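# Raise the bonnet until it stays open unaided

## Task

Lift the bonnet all the way open so that it remains up under its own support, then release it and move the grippers away; an opening that stays up only because a gripper is still holding it does not count.

## Robot and tools

Robot: two arms on a table, named left_arm and right_arm. The names are labels only, not image sides. left_arm sits on the +y side with its base at (+0.005, +0.346, 0) m, quat_wxyz (+0.995, 0, 0, -0.098); right_arm's base is at (-0.005, -0.239, 0) m, quat_wxyz (+1.000, 0, 0, -0.011). Each arm ends in a two-finger gripper. The fingers point along the gripper's own +z axis and separate along its y axis. The reported end_effector_position is the point between the finger pads, about 1 cm short of the tips. A wrist camera mount also sticks out near the hand.

Frame: every pose lives in one scene frame. The origin is on the table top midway between the arms, +x points out over the table, +z points up, and +y points toward left_arm. Positions are in metres. Orientations are quaternions written w first (qw, qx, qy, qz).

Row format, used by both execute_actions and move: one flat list of 16 numbers that covers both arms, even when only one arm should move. The first 8 are left_arm: x, y, z, qw, qx, qy, qz, opening. The last 8 are the same fields for right_arm. x, y, z and the quaternion are an absolute target pose for that gripper in the scene frame, not an offset. Opening ranges from -1 (closed) to +1 (fully open, 0.094 m). To hold an arm still, repeat the whole pose from the last result taken before it stopped, with its quaternion, in every call. To keep an orientation, keep resending the same target quaternion rather than copying a drifted reported one. A target more than 0.6 m from the arm's last reported position along any gripper axis makes the call refused, and nothing is sent. In addition, on each control step the commanded pose is clipped to within 70 mm and 16 degrees of the measured pose, so far targets take several actions. Position wins over orientation if both cannot be met. Motions tend to finish a centimetre or more short, usually low.

Tools:
- execute_actions(actions, pictures). actions is a list holding at most one item. An empty list only reports the state, with pictures. {"rows": [[16 numbers], ...], "steps": n} runs 6 to 15 control steps of 1/30 s each (default 15); each row covers one step and the last row repeats. {"steps": n} with no rows is a wait of up to 300 steps, counted from the previous result, so reply time counts toward it. The last 6 steps of an action are held back and run while the next reply is being written. pictures: true adds camera images.
- move(target, speed). target is one 16-number row as above. Each gripper travels in a straight line to its pose, and both paths end together, lasting 0.5 to 10 s. speed is the path top speed in m/s, 0.002 to 0.5, default 0.25; turning is capped at twice that in rad/s. The opening is sent when the move starts. Paths do not avoid obstacles or the other arm, and grippers can lag, wander or overshoot the speed, especially with the arm stretched. Faster contact and targets placed deeper past a surface push harder. The result ends with a "move:" line giving the outcome (done, off_target, moving, held, fault) and limits: paced means the sent pose was clipped; held means a safety check blocked some steps, after which the arm may jump quickly. Distances from each pose are listed.
- wait(seconds): 0 to 10 s of simulation with no new command.
- zoom_image(camera, region): enlarges [x0, y0, x1, y1] pixels, at most 504 by 504, of one camera's latest image. Cameras: cam_head_left, cam_head_right, cam_high, cam_low, cam_left_wrist, cam_right_wrist, each 896x504.
- show_instructions: shows the reference pages for the scene (here one manual page).
- read_manual(section): licence texts only.
- finished_scene(scene): ends the current scene, passing its number, and grades it; irreversible.

Result lines: a state line gives each gripper's position and quaternion (may be somewhat off at long reach). grip_measured is the fingers' actual opening on the command scale; to grip, command roughly 0.03 below it. HELD marks steps where part of a row was withheld; "pose unreachable" names an arm whose command a clearance check changed or blocked. A "Hand target" line, shown only when nothing is held back, is where the controller is currently driving each gripper. Joint positions (last number is the opening in metres) and joint torques are also given. FAULT lines report an arm stop; MOTOR HOT warns from 75 °C, an over-temperature stop comes at 90 °C, and at 100 °C the arm goes limp and falls.

Joint limits (rad), base to wrist: waist -2.618 to 3.054, shoulder 0 to 3.142, elbow 0 to 3.142, wrist pitch -1.571 to 1.571, wrist yaw -1.571 to 1.571, wrist roll -2.094 to 2.094.

Things to avoid: the arms colliding or pressing on each other, knocking or placing anything off the table, fast impacts and hard shoves, dropping or letting the bonnet slam, and long holds that overheat motors. Loose objects may occasionally get nudged by outside forces. Order of work: look, reach the bonnet edge gently, raise it until it rests open by itself, open the gripper, back away, check it stays up, then call finished_scene.

Each tool is called after "Call:" in YAML: its name, and indented under it one key for each argument.

Reference images:

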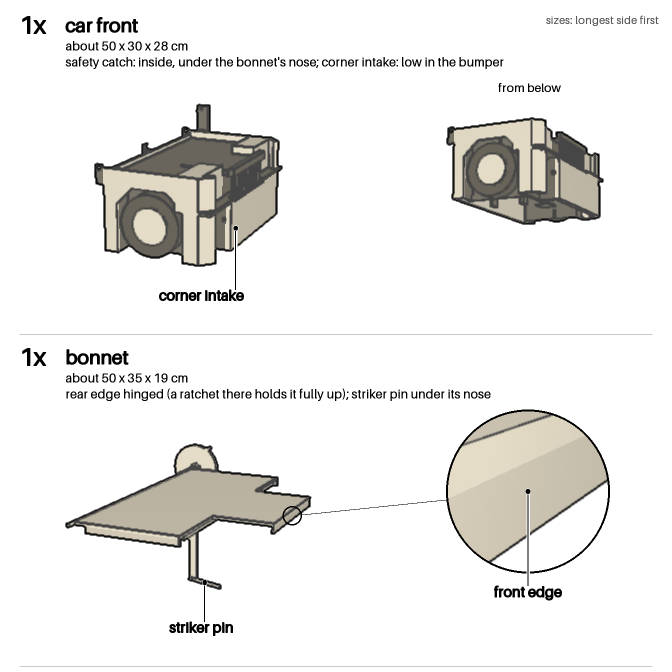

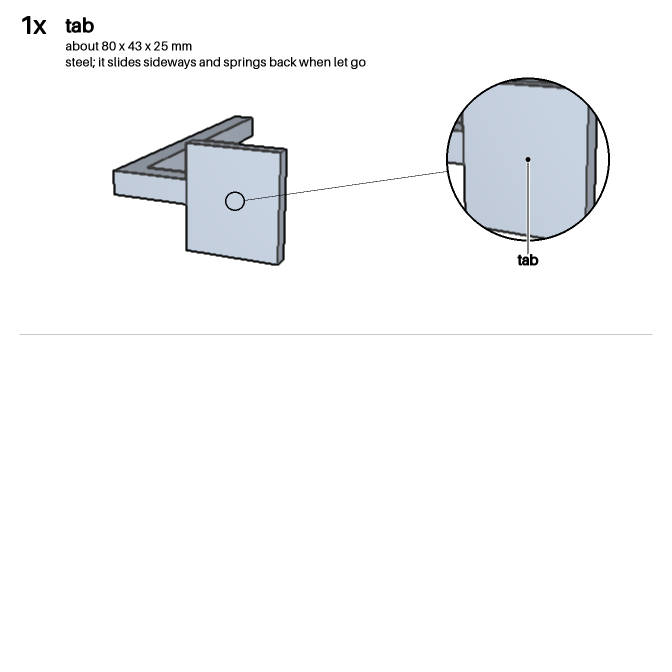

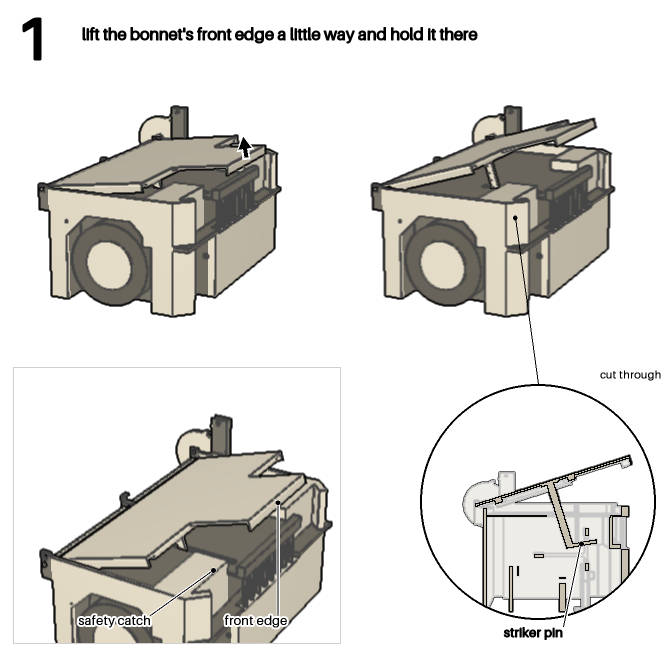

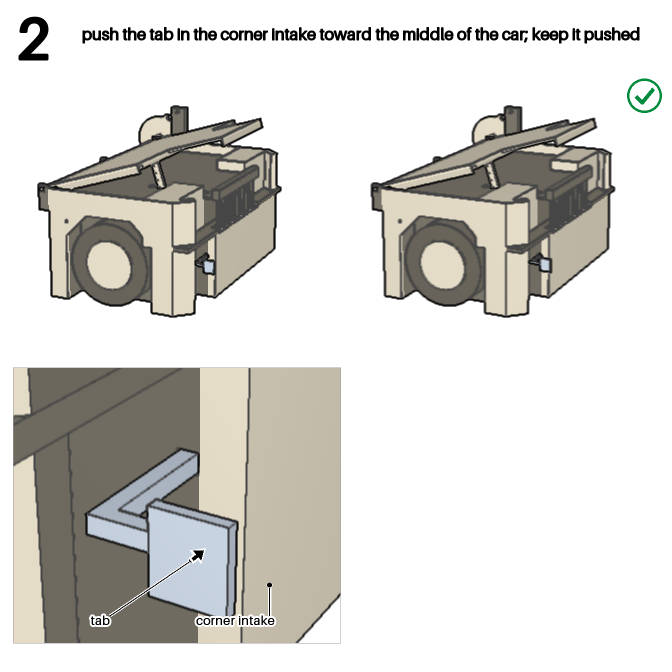

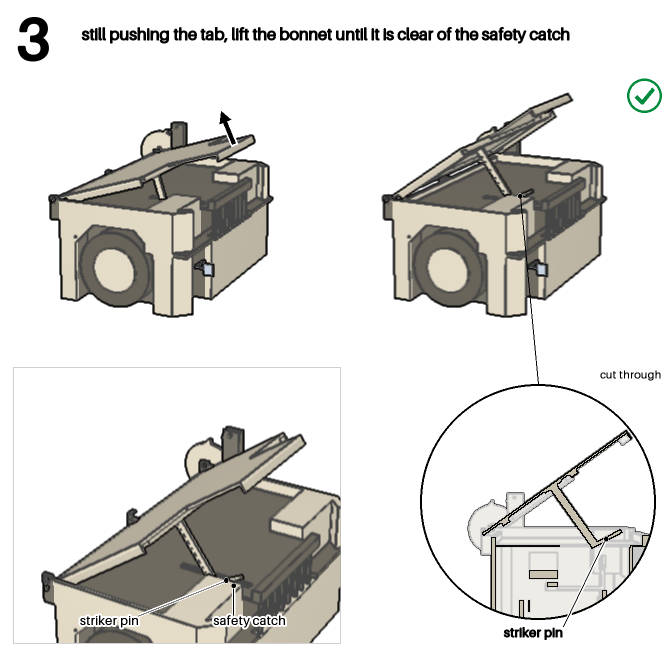

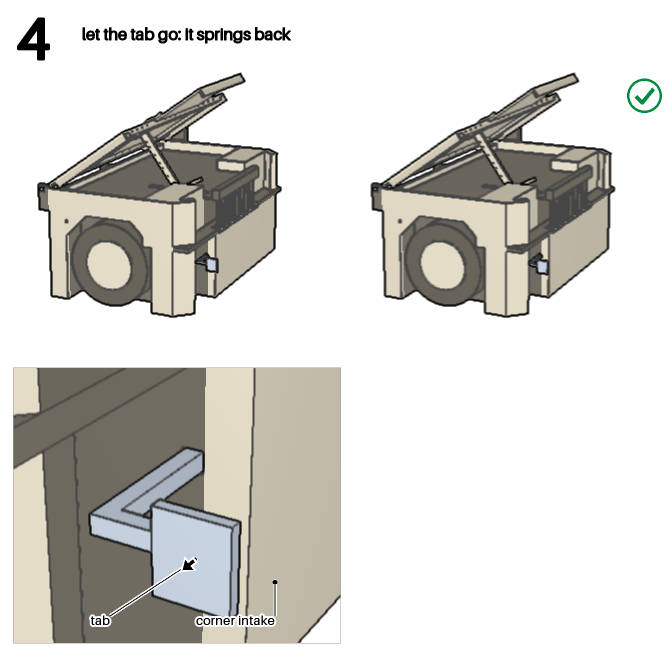

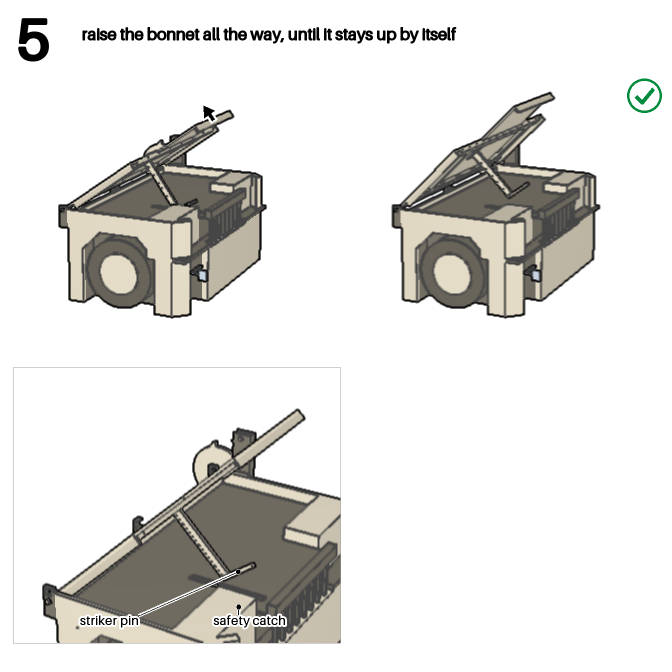

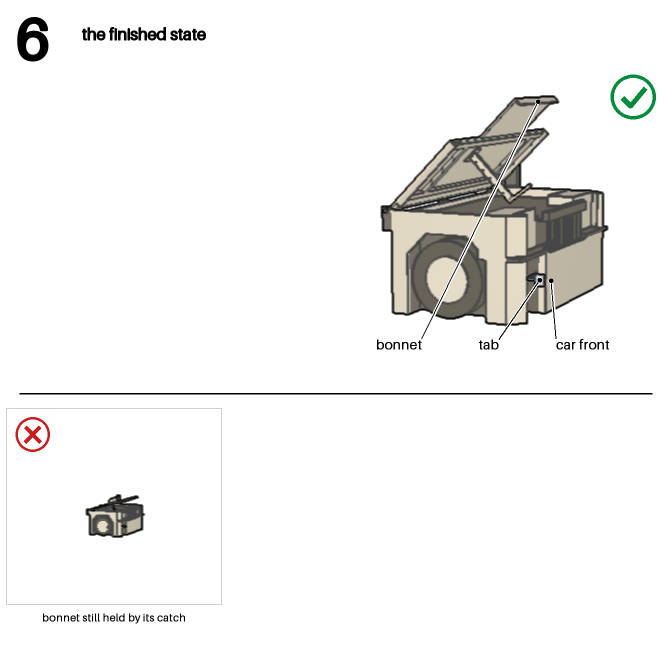

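## Session

Call:
execute_actions:
  actions: []

Scene clock: 0.00 s of 4710.00 s.
left_arm: end_effector_position=(+0.3794, +0.1872, +0.3637) grip_measured=+1.000 end_effector_quat_wxyz=(-0.089, -0.243, +0.765, -0.590) | right_arm: end_effector_position=(+0.5326, -0.3680, +0.1433) grip_measured=+1.000 end_effector_quat_wxyz=(-0.443, +0.590, -0.625, +0.256)
Joint positions: left_arm=[ 0.22   1.843  2.037 -1.349  1.252 -0.893  0.094] | right_arm=[-0.385  1.986  1.37   0.02  -0.553 -1.621  0.094]
Joint velocities: left_arm=[-0.017  0.017 -0.007 -0.022 -0.007 -0.066  0.   ] | right_arm=[-0.017 -0.007 -0.002  0.007 -0.007 -0.022  0.   ]
Joint torques (N m, as the arm reports them, + toward a larger angle): no reading
Motor temperatures (°C, as the motors report them): left_arm=[25 27 24 26 23 25] | right_arm=[23 26 25 25 24 26]
Hand target (left_arm): +0.377, +0.186, +0.371; -0.085, -0.233, +0.762, -0.598
Hand target (right_arm): +0.531, -0.366, +0.143; -0.444, +0.589, -0.629, +0.248

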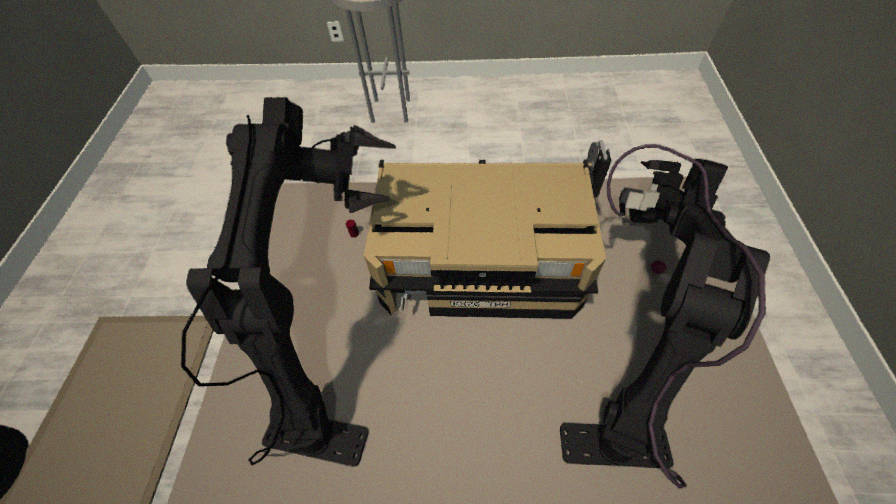

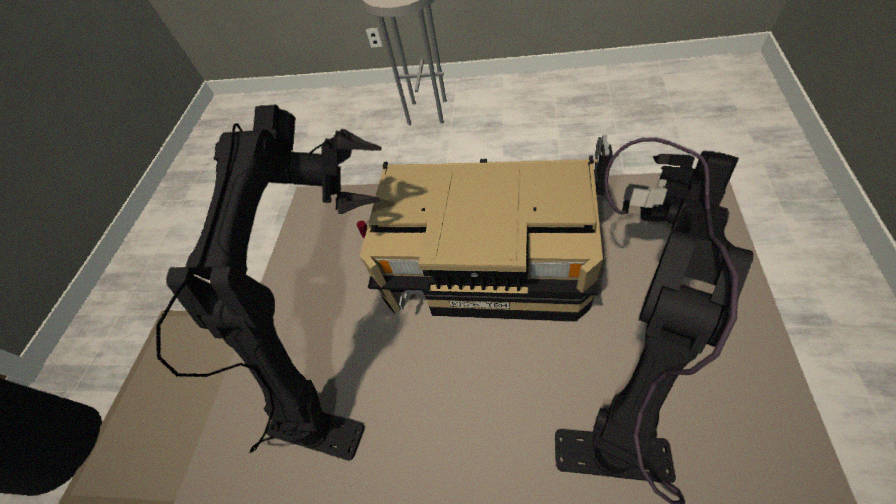

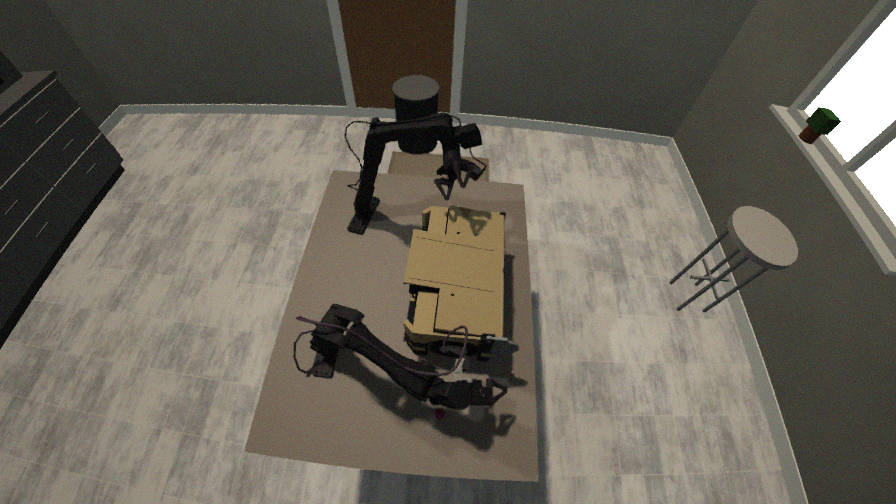

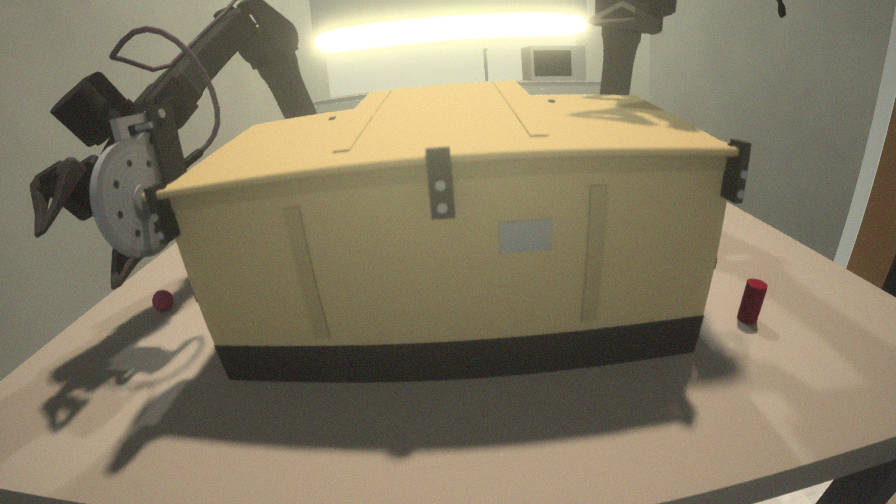

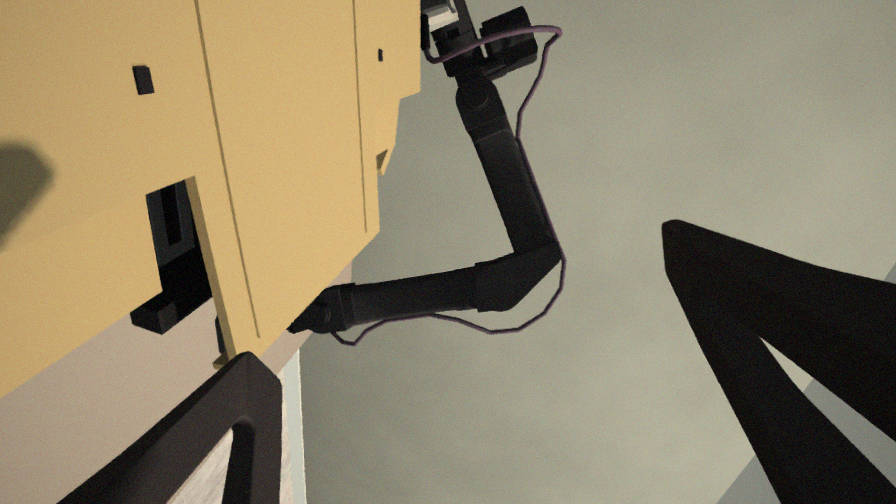

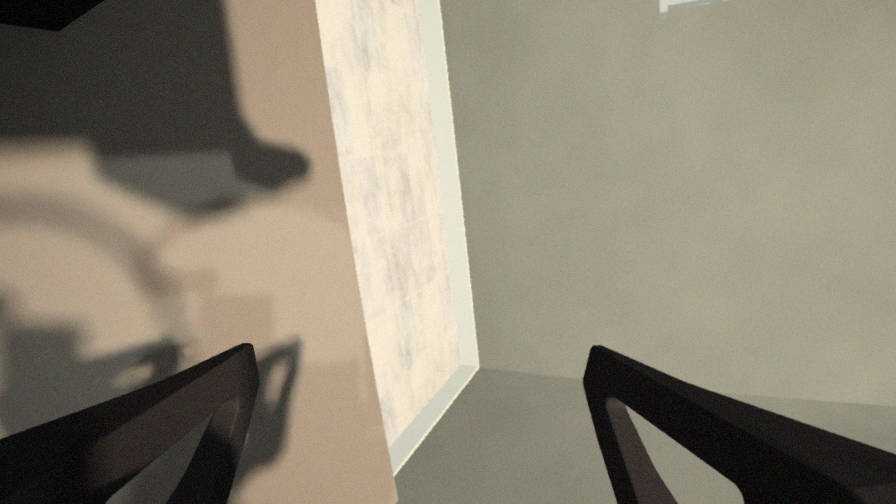

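Call:
move:
  target: [0.22,0.3,0.32,0.707,0,0.707,0,-1,0.24,-0.36,0.25,0.707,0,0.707,0,-1]

Call:
move:
  target: [0.2,0.24,0.12,0.707,0,0.707,0,-1,0.2,-0.1,0.22,0.707,0,0.707,0,-1]

Scene clock: 5.40 s of 4710.00 s.
left_arm: end_effector_position=(+0.2234, +0.2945, +0.3158) grip_measured=-0.983 end_effector_quat_wxyz=(+0.700, +0.010, +0.714, +0.006) | right_arm: end_effector_position=(+0.2480, -0.3599, +0.2634) grip_measured=-0.989 end_effector_quat_wxyz=(+0.718, -0.010, +0.696, -0.004)
Joint positions: left_arm=[-0.717  0.335  0.572 -0.269 -0.907 -0.003  0.001] | right_arm=[-1.006  0.739  0.328  0.471 -1.037  0.031  0.001]
Joint velocities: left_arm=[ 0.007 -0.002 -0.002 -0.051 -0.095  0.007 -0.   ] | right_arm=[-0.027  0.007  0.002  0.051 -0.007  0.037  0.   ]
Joint torques (N m, as the arm reports them, + toward a larger angle): left_arm=[-0.76  0.07  4.07  1.91 -0.05  0.12] | right_arm=[-0.89 -1.36  7.15  1.39  0.03  0.06]
Motor temperatures (°C, as the motors report them): left_arm=[25 27 25 27 23 25] | right_arm=[23 26 26 27 24 26]
Hand target (left_arm): +0.221, +0.297, +0.316; +0.706, +0.007, +0.709, +0.003
Hand target (right_arm): +0.245, -0.359, +0.255; +0.712, +0.003, +0.702, +0.006
Off the commanded pose (left_arm): 0.008 m, 2 deg.
Off the commanded pose (right_arm): 0.016 m, 2 deg.
Kept back: nothing.
move: off_target (right_arm)

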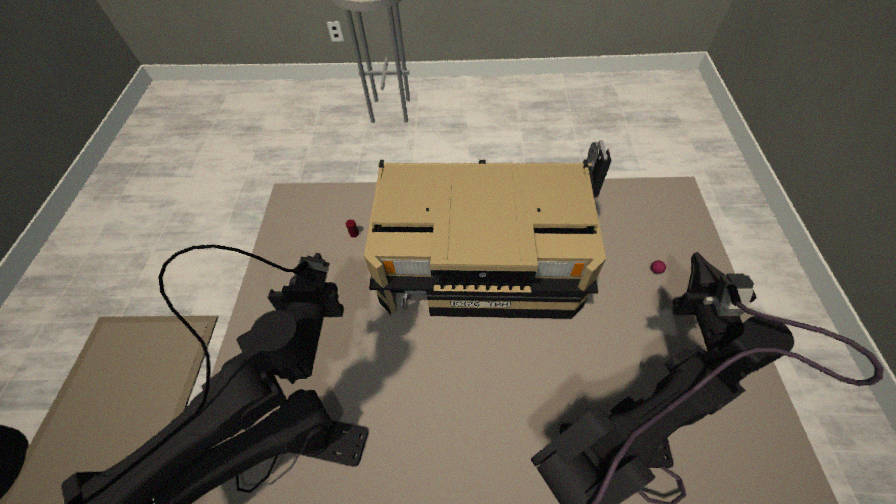

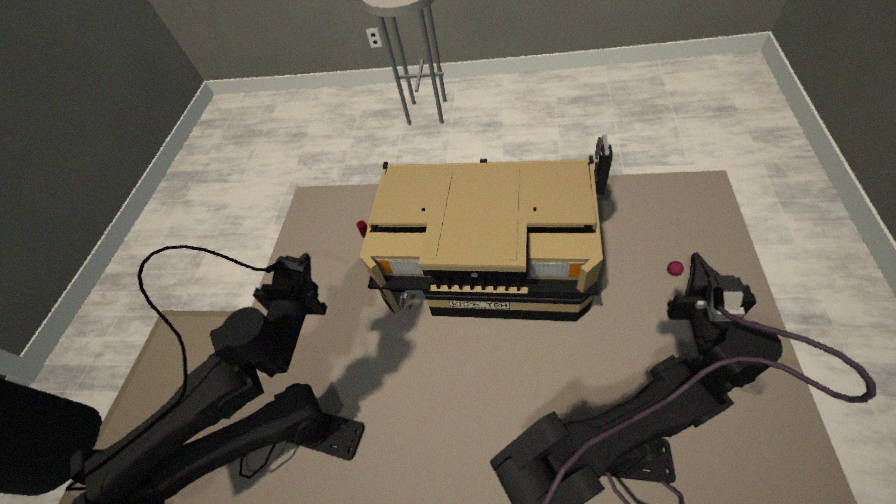

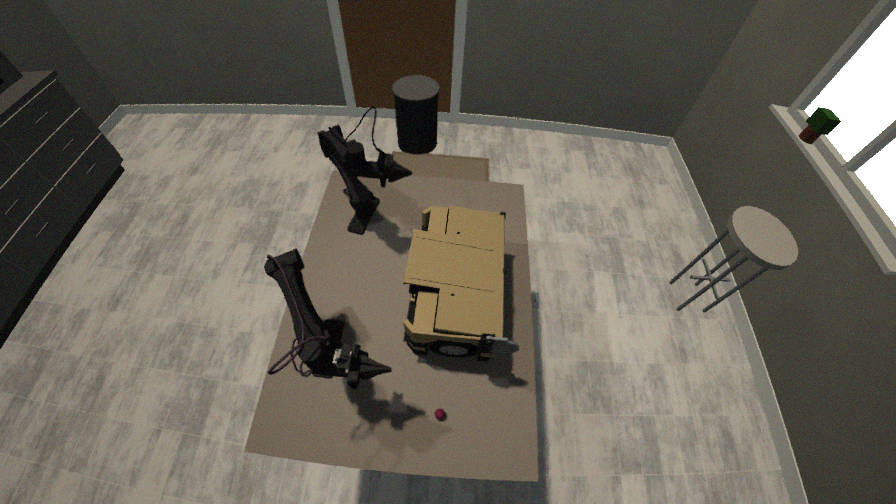

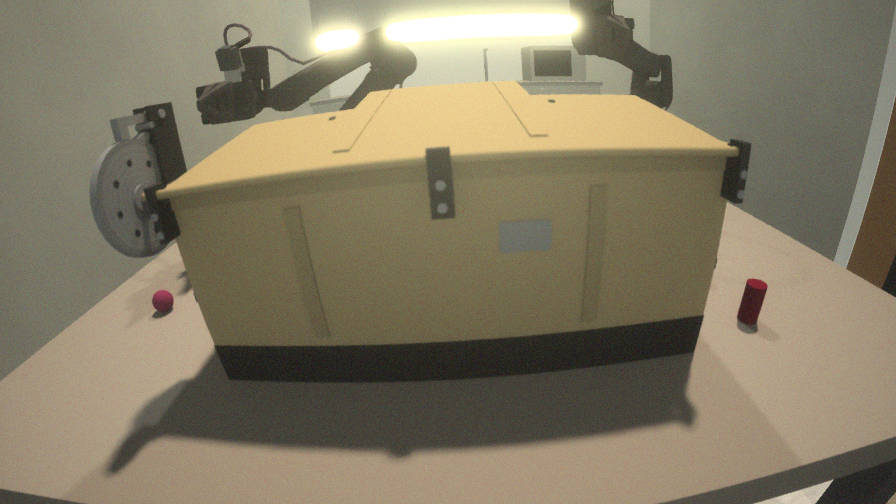

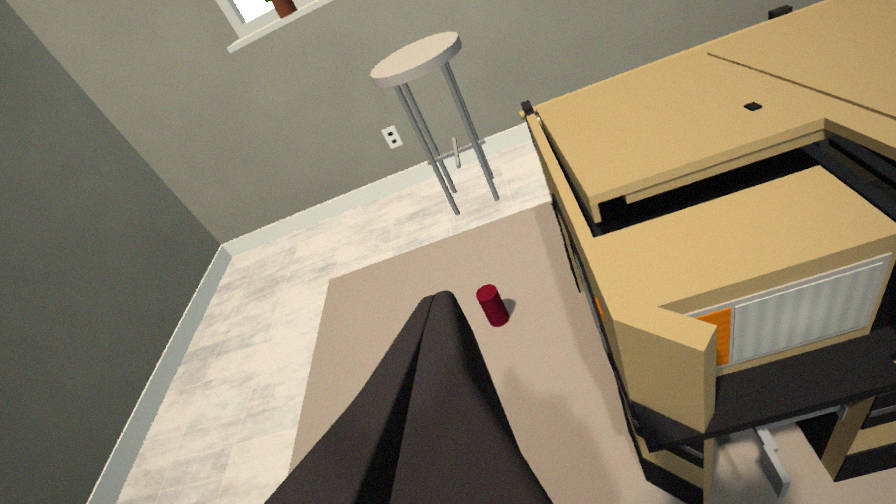

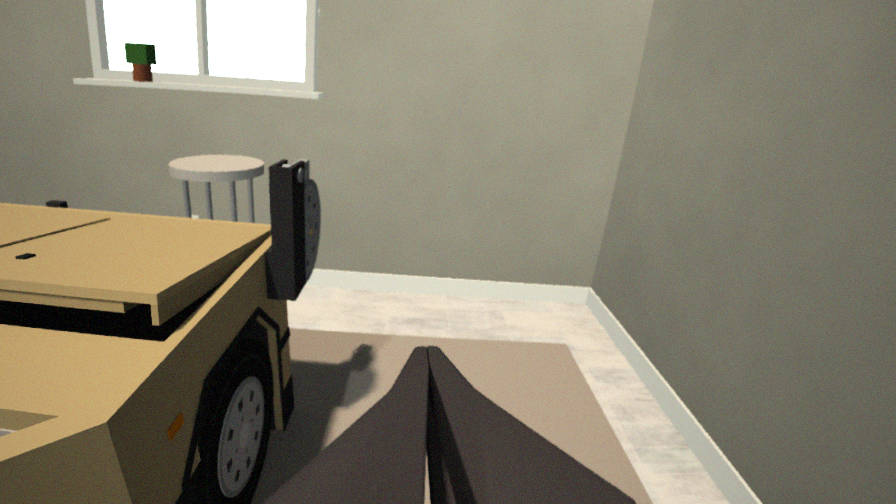

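Scene clock: 8.40 s of 4710.00 s.
left_arm: end_effector_position=(+0.2012, +0.2400, +0.1242) grip_measured=-0.983 end_effector_quat_wxyz=(+0.682, -0.015, +0.732, +0.009) | right_arm: end_effector_position=(+0.2034, -0.0971, +0.2257) grip_measured=-0.989 end_effector_quat_wxyz=(+0.712, -0.021, +0.702, -0.019)
Joint positions: left_arm=[-1.217  0.86  -0.002  0.344 -1.428 -0.523  0.001] | right_arm=[ 1.375  0.818  0.203  0.678  1.349 -0.118  0.001]
Joint velocities: left_arm=[-0.002 -0.007  0.012 -0.022  0.037 -0.022 -0.001] | right_arm=[ 0.007 -0.002  0.012  0.066 -0.081 -0.037 -0.   ]
Joint torques (N m, as the arm reports them, + toward a larger angle): left_arm=[-0.8   1.24  3.81  1.49 -0.47 -0.14] | right_arm=[ 0.28  1.32  7.38  1.5  -0.02 -0.04]
Motor temperatures (°C, as the motors report them): left_arm=[25 27 25 28 23 25] | right_arm=[23 26 26 27 24 26]
Hand target (left_arm): +0.200, +0.243, +0.120; +0.684, -0.014, +0.729, +0.014
Hand target (right_arm): +0.203, -0.097, +0.223; +0.711, -0.025, +0.702, -0.025
Off the commanded pose (left_arm): 0.004 m, 5 deg.
Off the commanded pose (right_arm): 0.007 m, 3 deg.
joint sent to its limit (left arm) — the command would take joint 3 (elbow) past its lower limit, so that joint was sent only as far as its limit.
Kept back: nothing.
move: off_target (left_arm, right_arm); limits=paced

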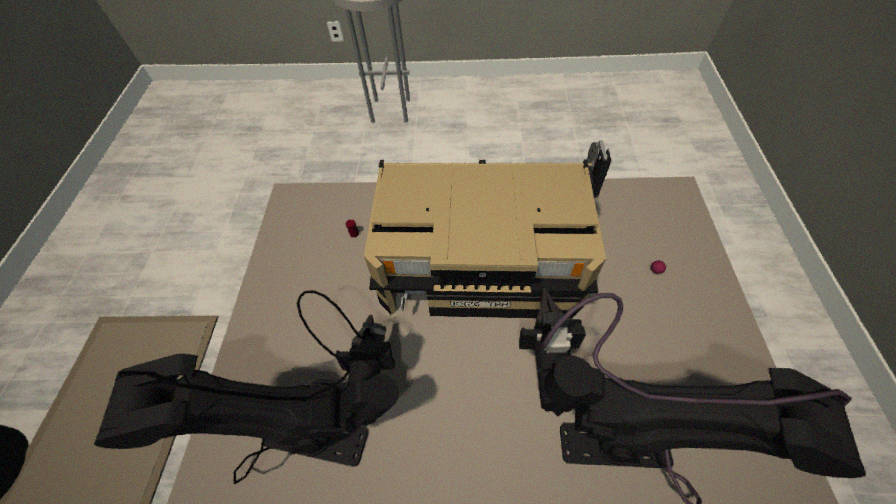

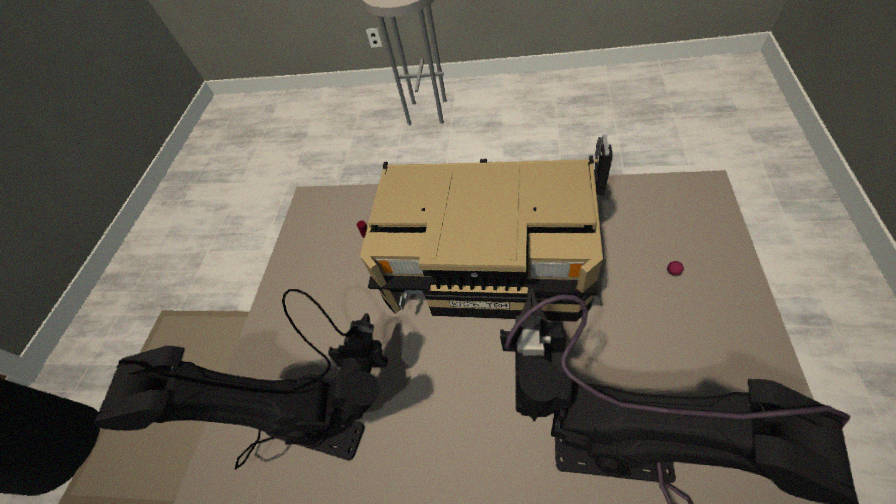

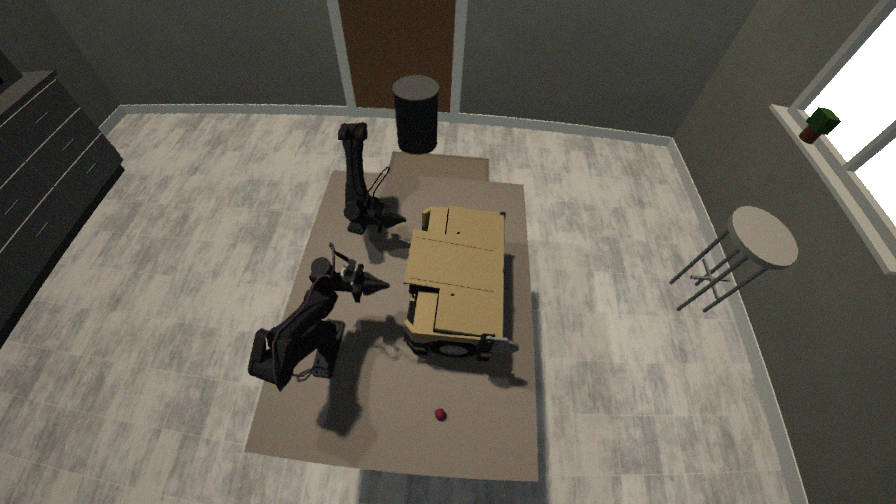

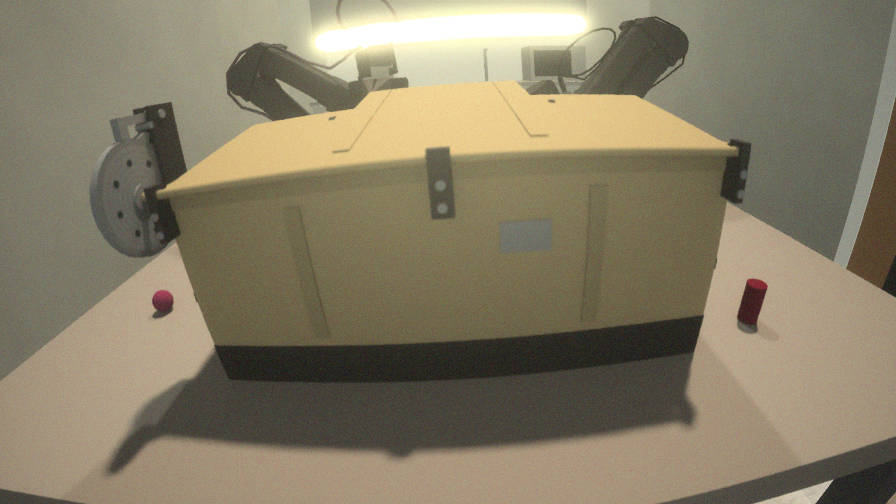

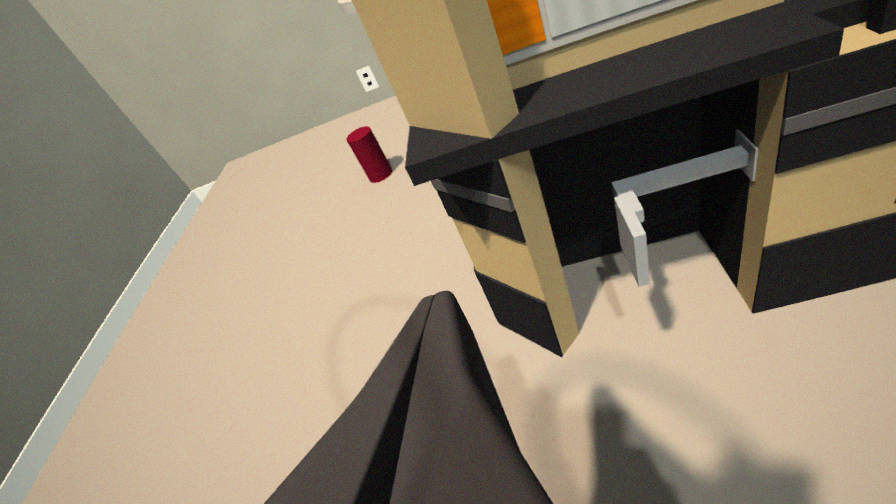

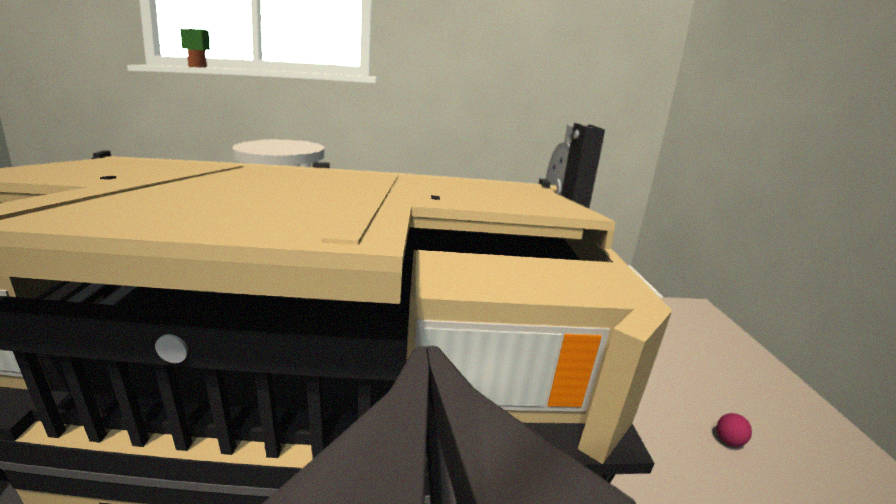

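Call:
move:
  target: [0.24,0.235,0.08,0.554,0.212,0.791,-0.149,-1,0.22,-0.05,0.22,0.354,0.354,0.612,0.612,-1]
  speed: 0.15

Scene clock: 15.10 s of 4710.00 s.
left_arm: end_effector_position=(+0.2388, +0.2325, +0.0873) grip_measured=-0.983 end_effector_quat_wxyz=(+0.541, +0.212, +0.801, -0.147) | right_arm: end_effector_position=(+0.2187, -0.0490, +0.2261) grip_measured=-0.989 end_effector_quat_wxyz=(+0.347, +0.359, +0.605, +0.620)
Joint positions: left_arm=[-0.143  0.482 -0.002  0.098  0.171  0.063  0.001] | right_arm=[0.979 0.614 0.186 0.438 0.432 1.59  0.001]
Joint velocities: left_arm=[ 0.012 -0.002 -0.012  0.037  0.081 -0.037 -0.001] | right_arm=[-0.007  0.012 -0.007 -0.022  0.066  0.022  0.001]
Joint torques (N m, as the arm reports them, + toward a larger angle): left_arm=[0.79 1.96 5.   2.14 0.13 0.11] | right_arm=[-0.85  1.63  7.29  1.99 -0.09  0.06]
Motor temperatures (°C, as the motors report them): left_arm=[25 27 26 29 23 25] | right_arm=[23 26 27 28 24 26]
Hand target (left_arm): +0.238, +0.233, +0.081; +0.536, +0.216, +0.803, -0.146
Hand target (right_arm): +0.220, -0.050, +0.215; +0.348, +0.361, +0.613, +0.611
Off the commanded pose (left_arm): 0.008 m, 2 deg.
Off the commanded pose (right_arm): 0.006 m, 1 deg.
joint sent to its limit (left arm) — the command would take joint 3 (elbow) past its lower limit, so that joint was sent only as far as its limit.
Kept back: nothing.
move: done

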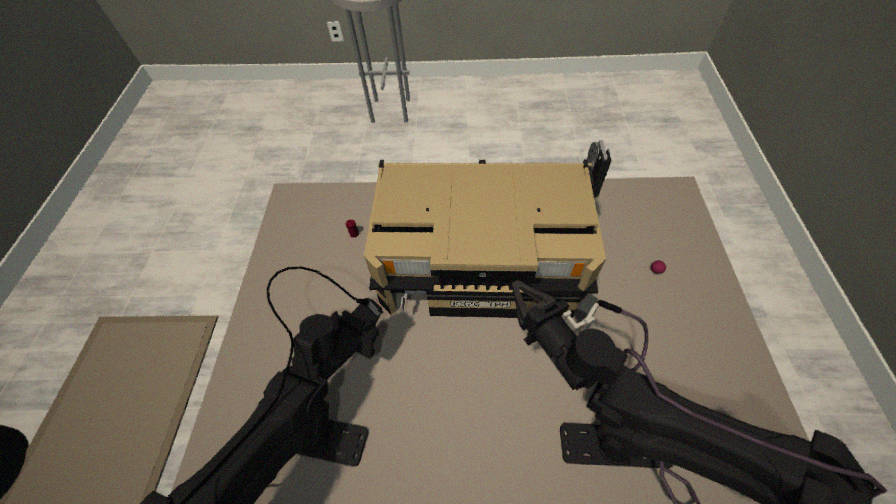

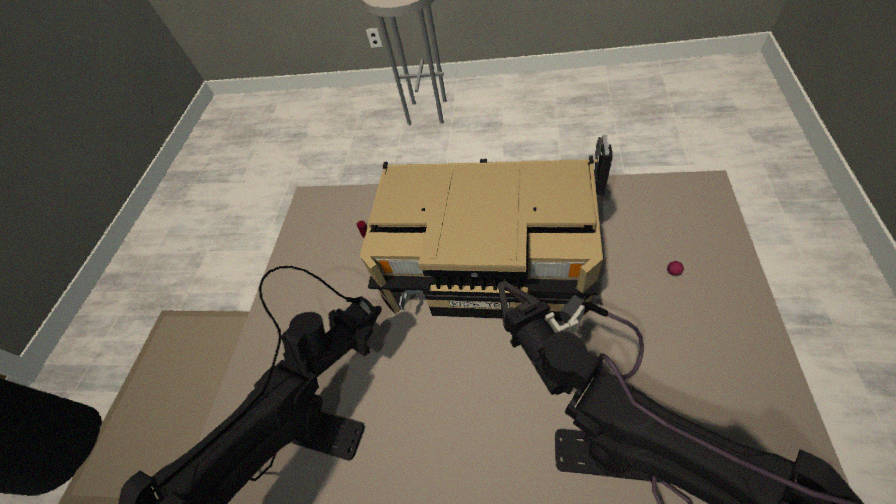

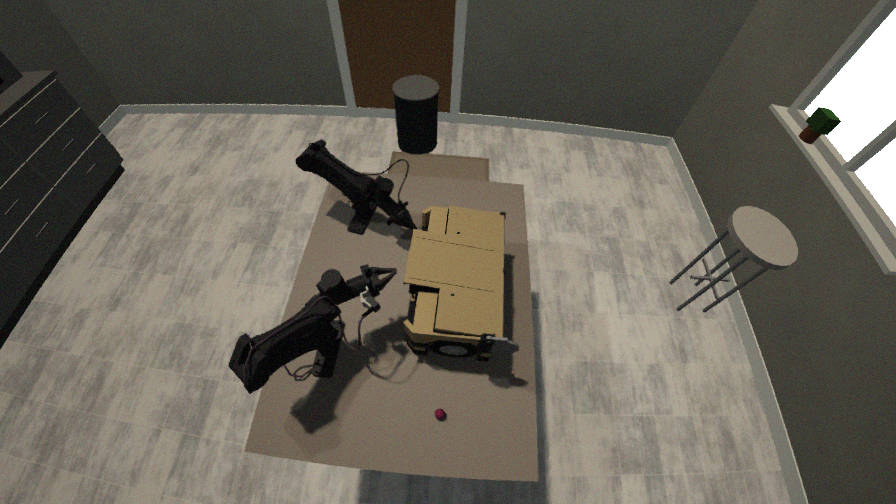

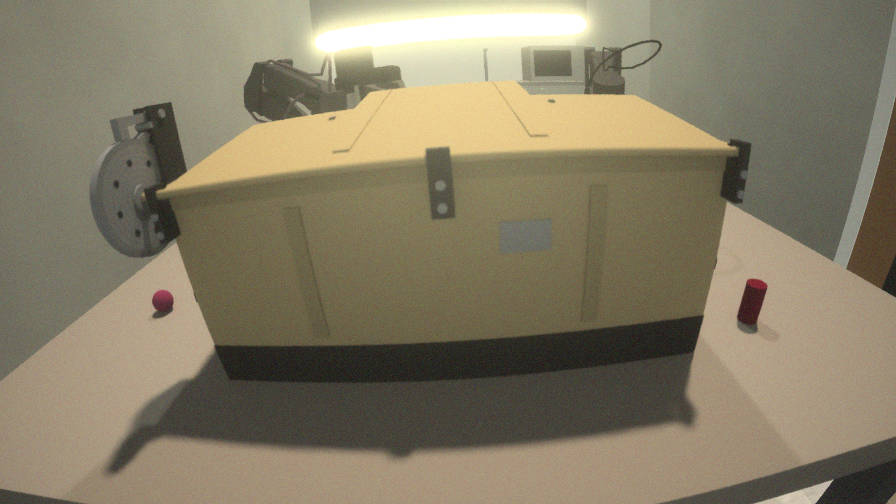

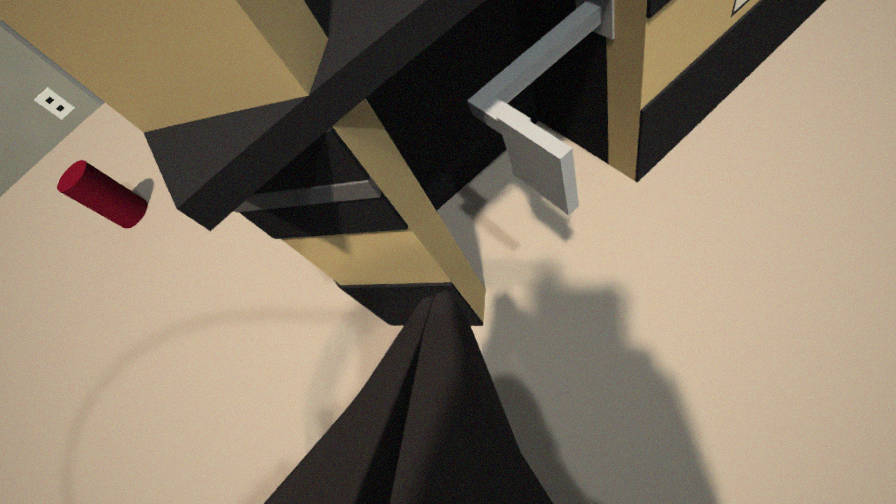

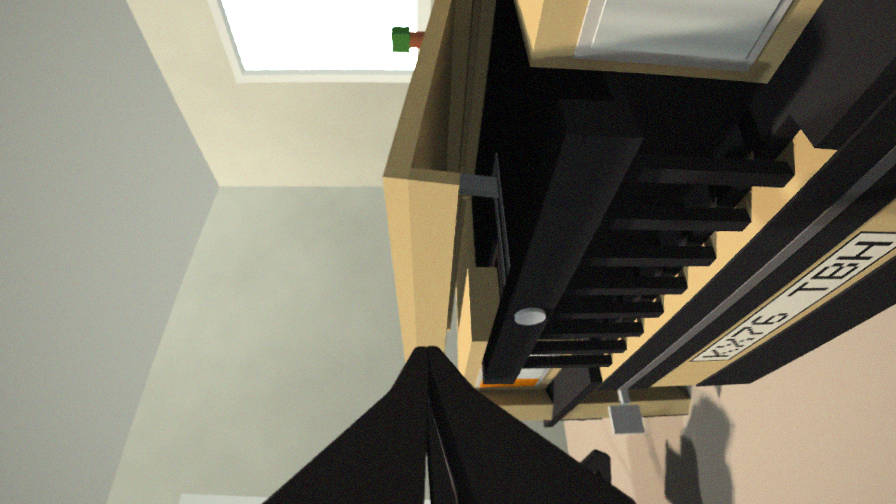

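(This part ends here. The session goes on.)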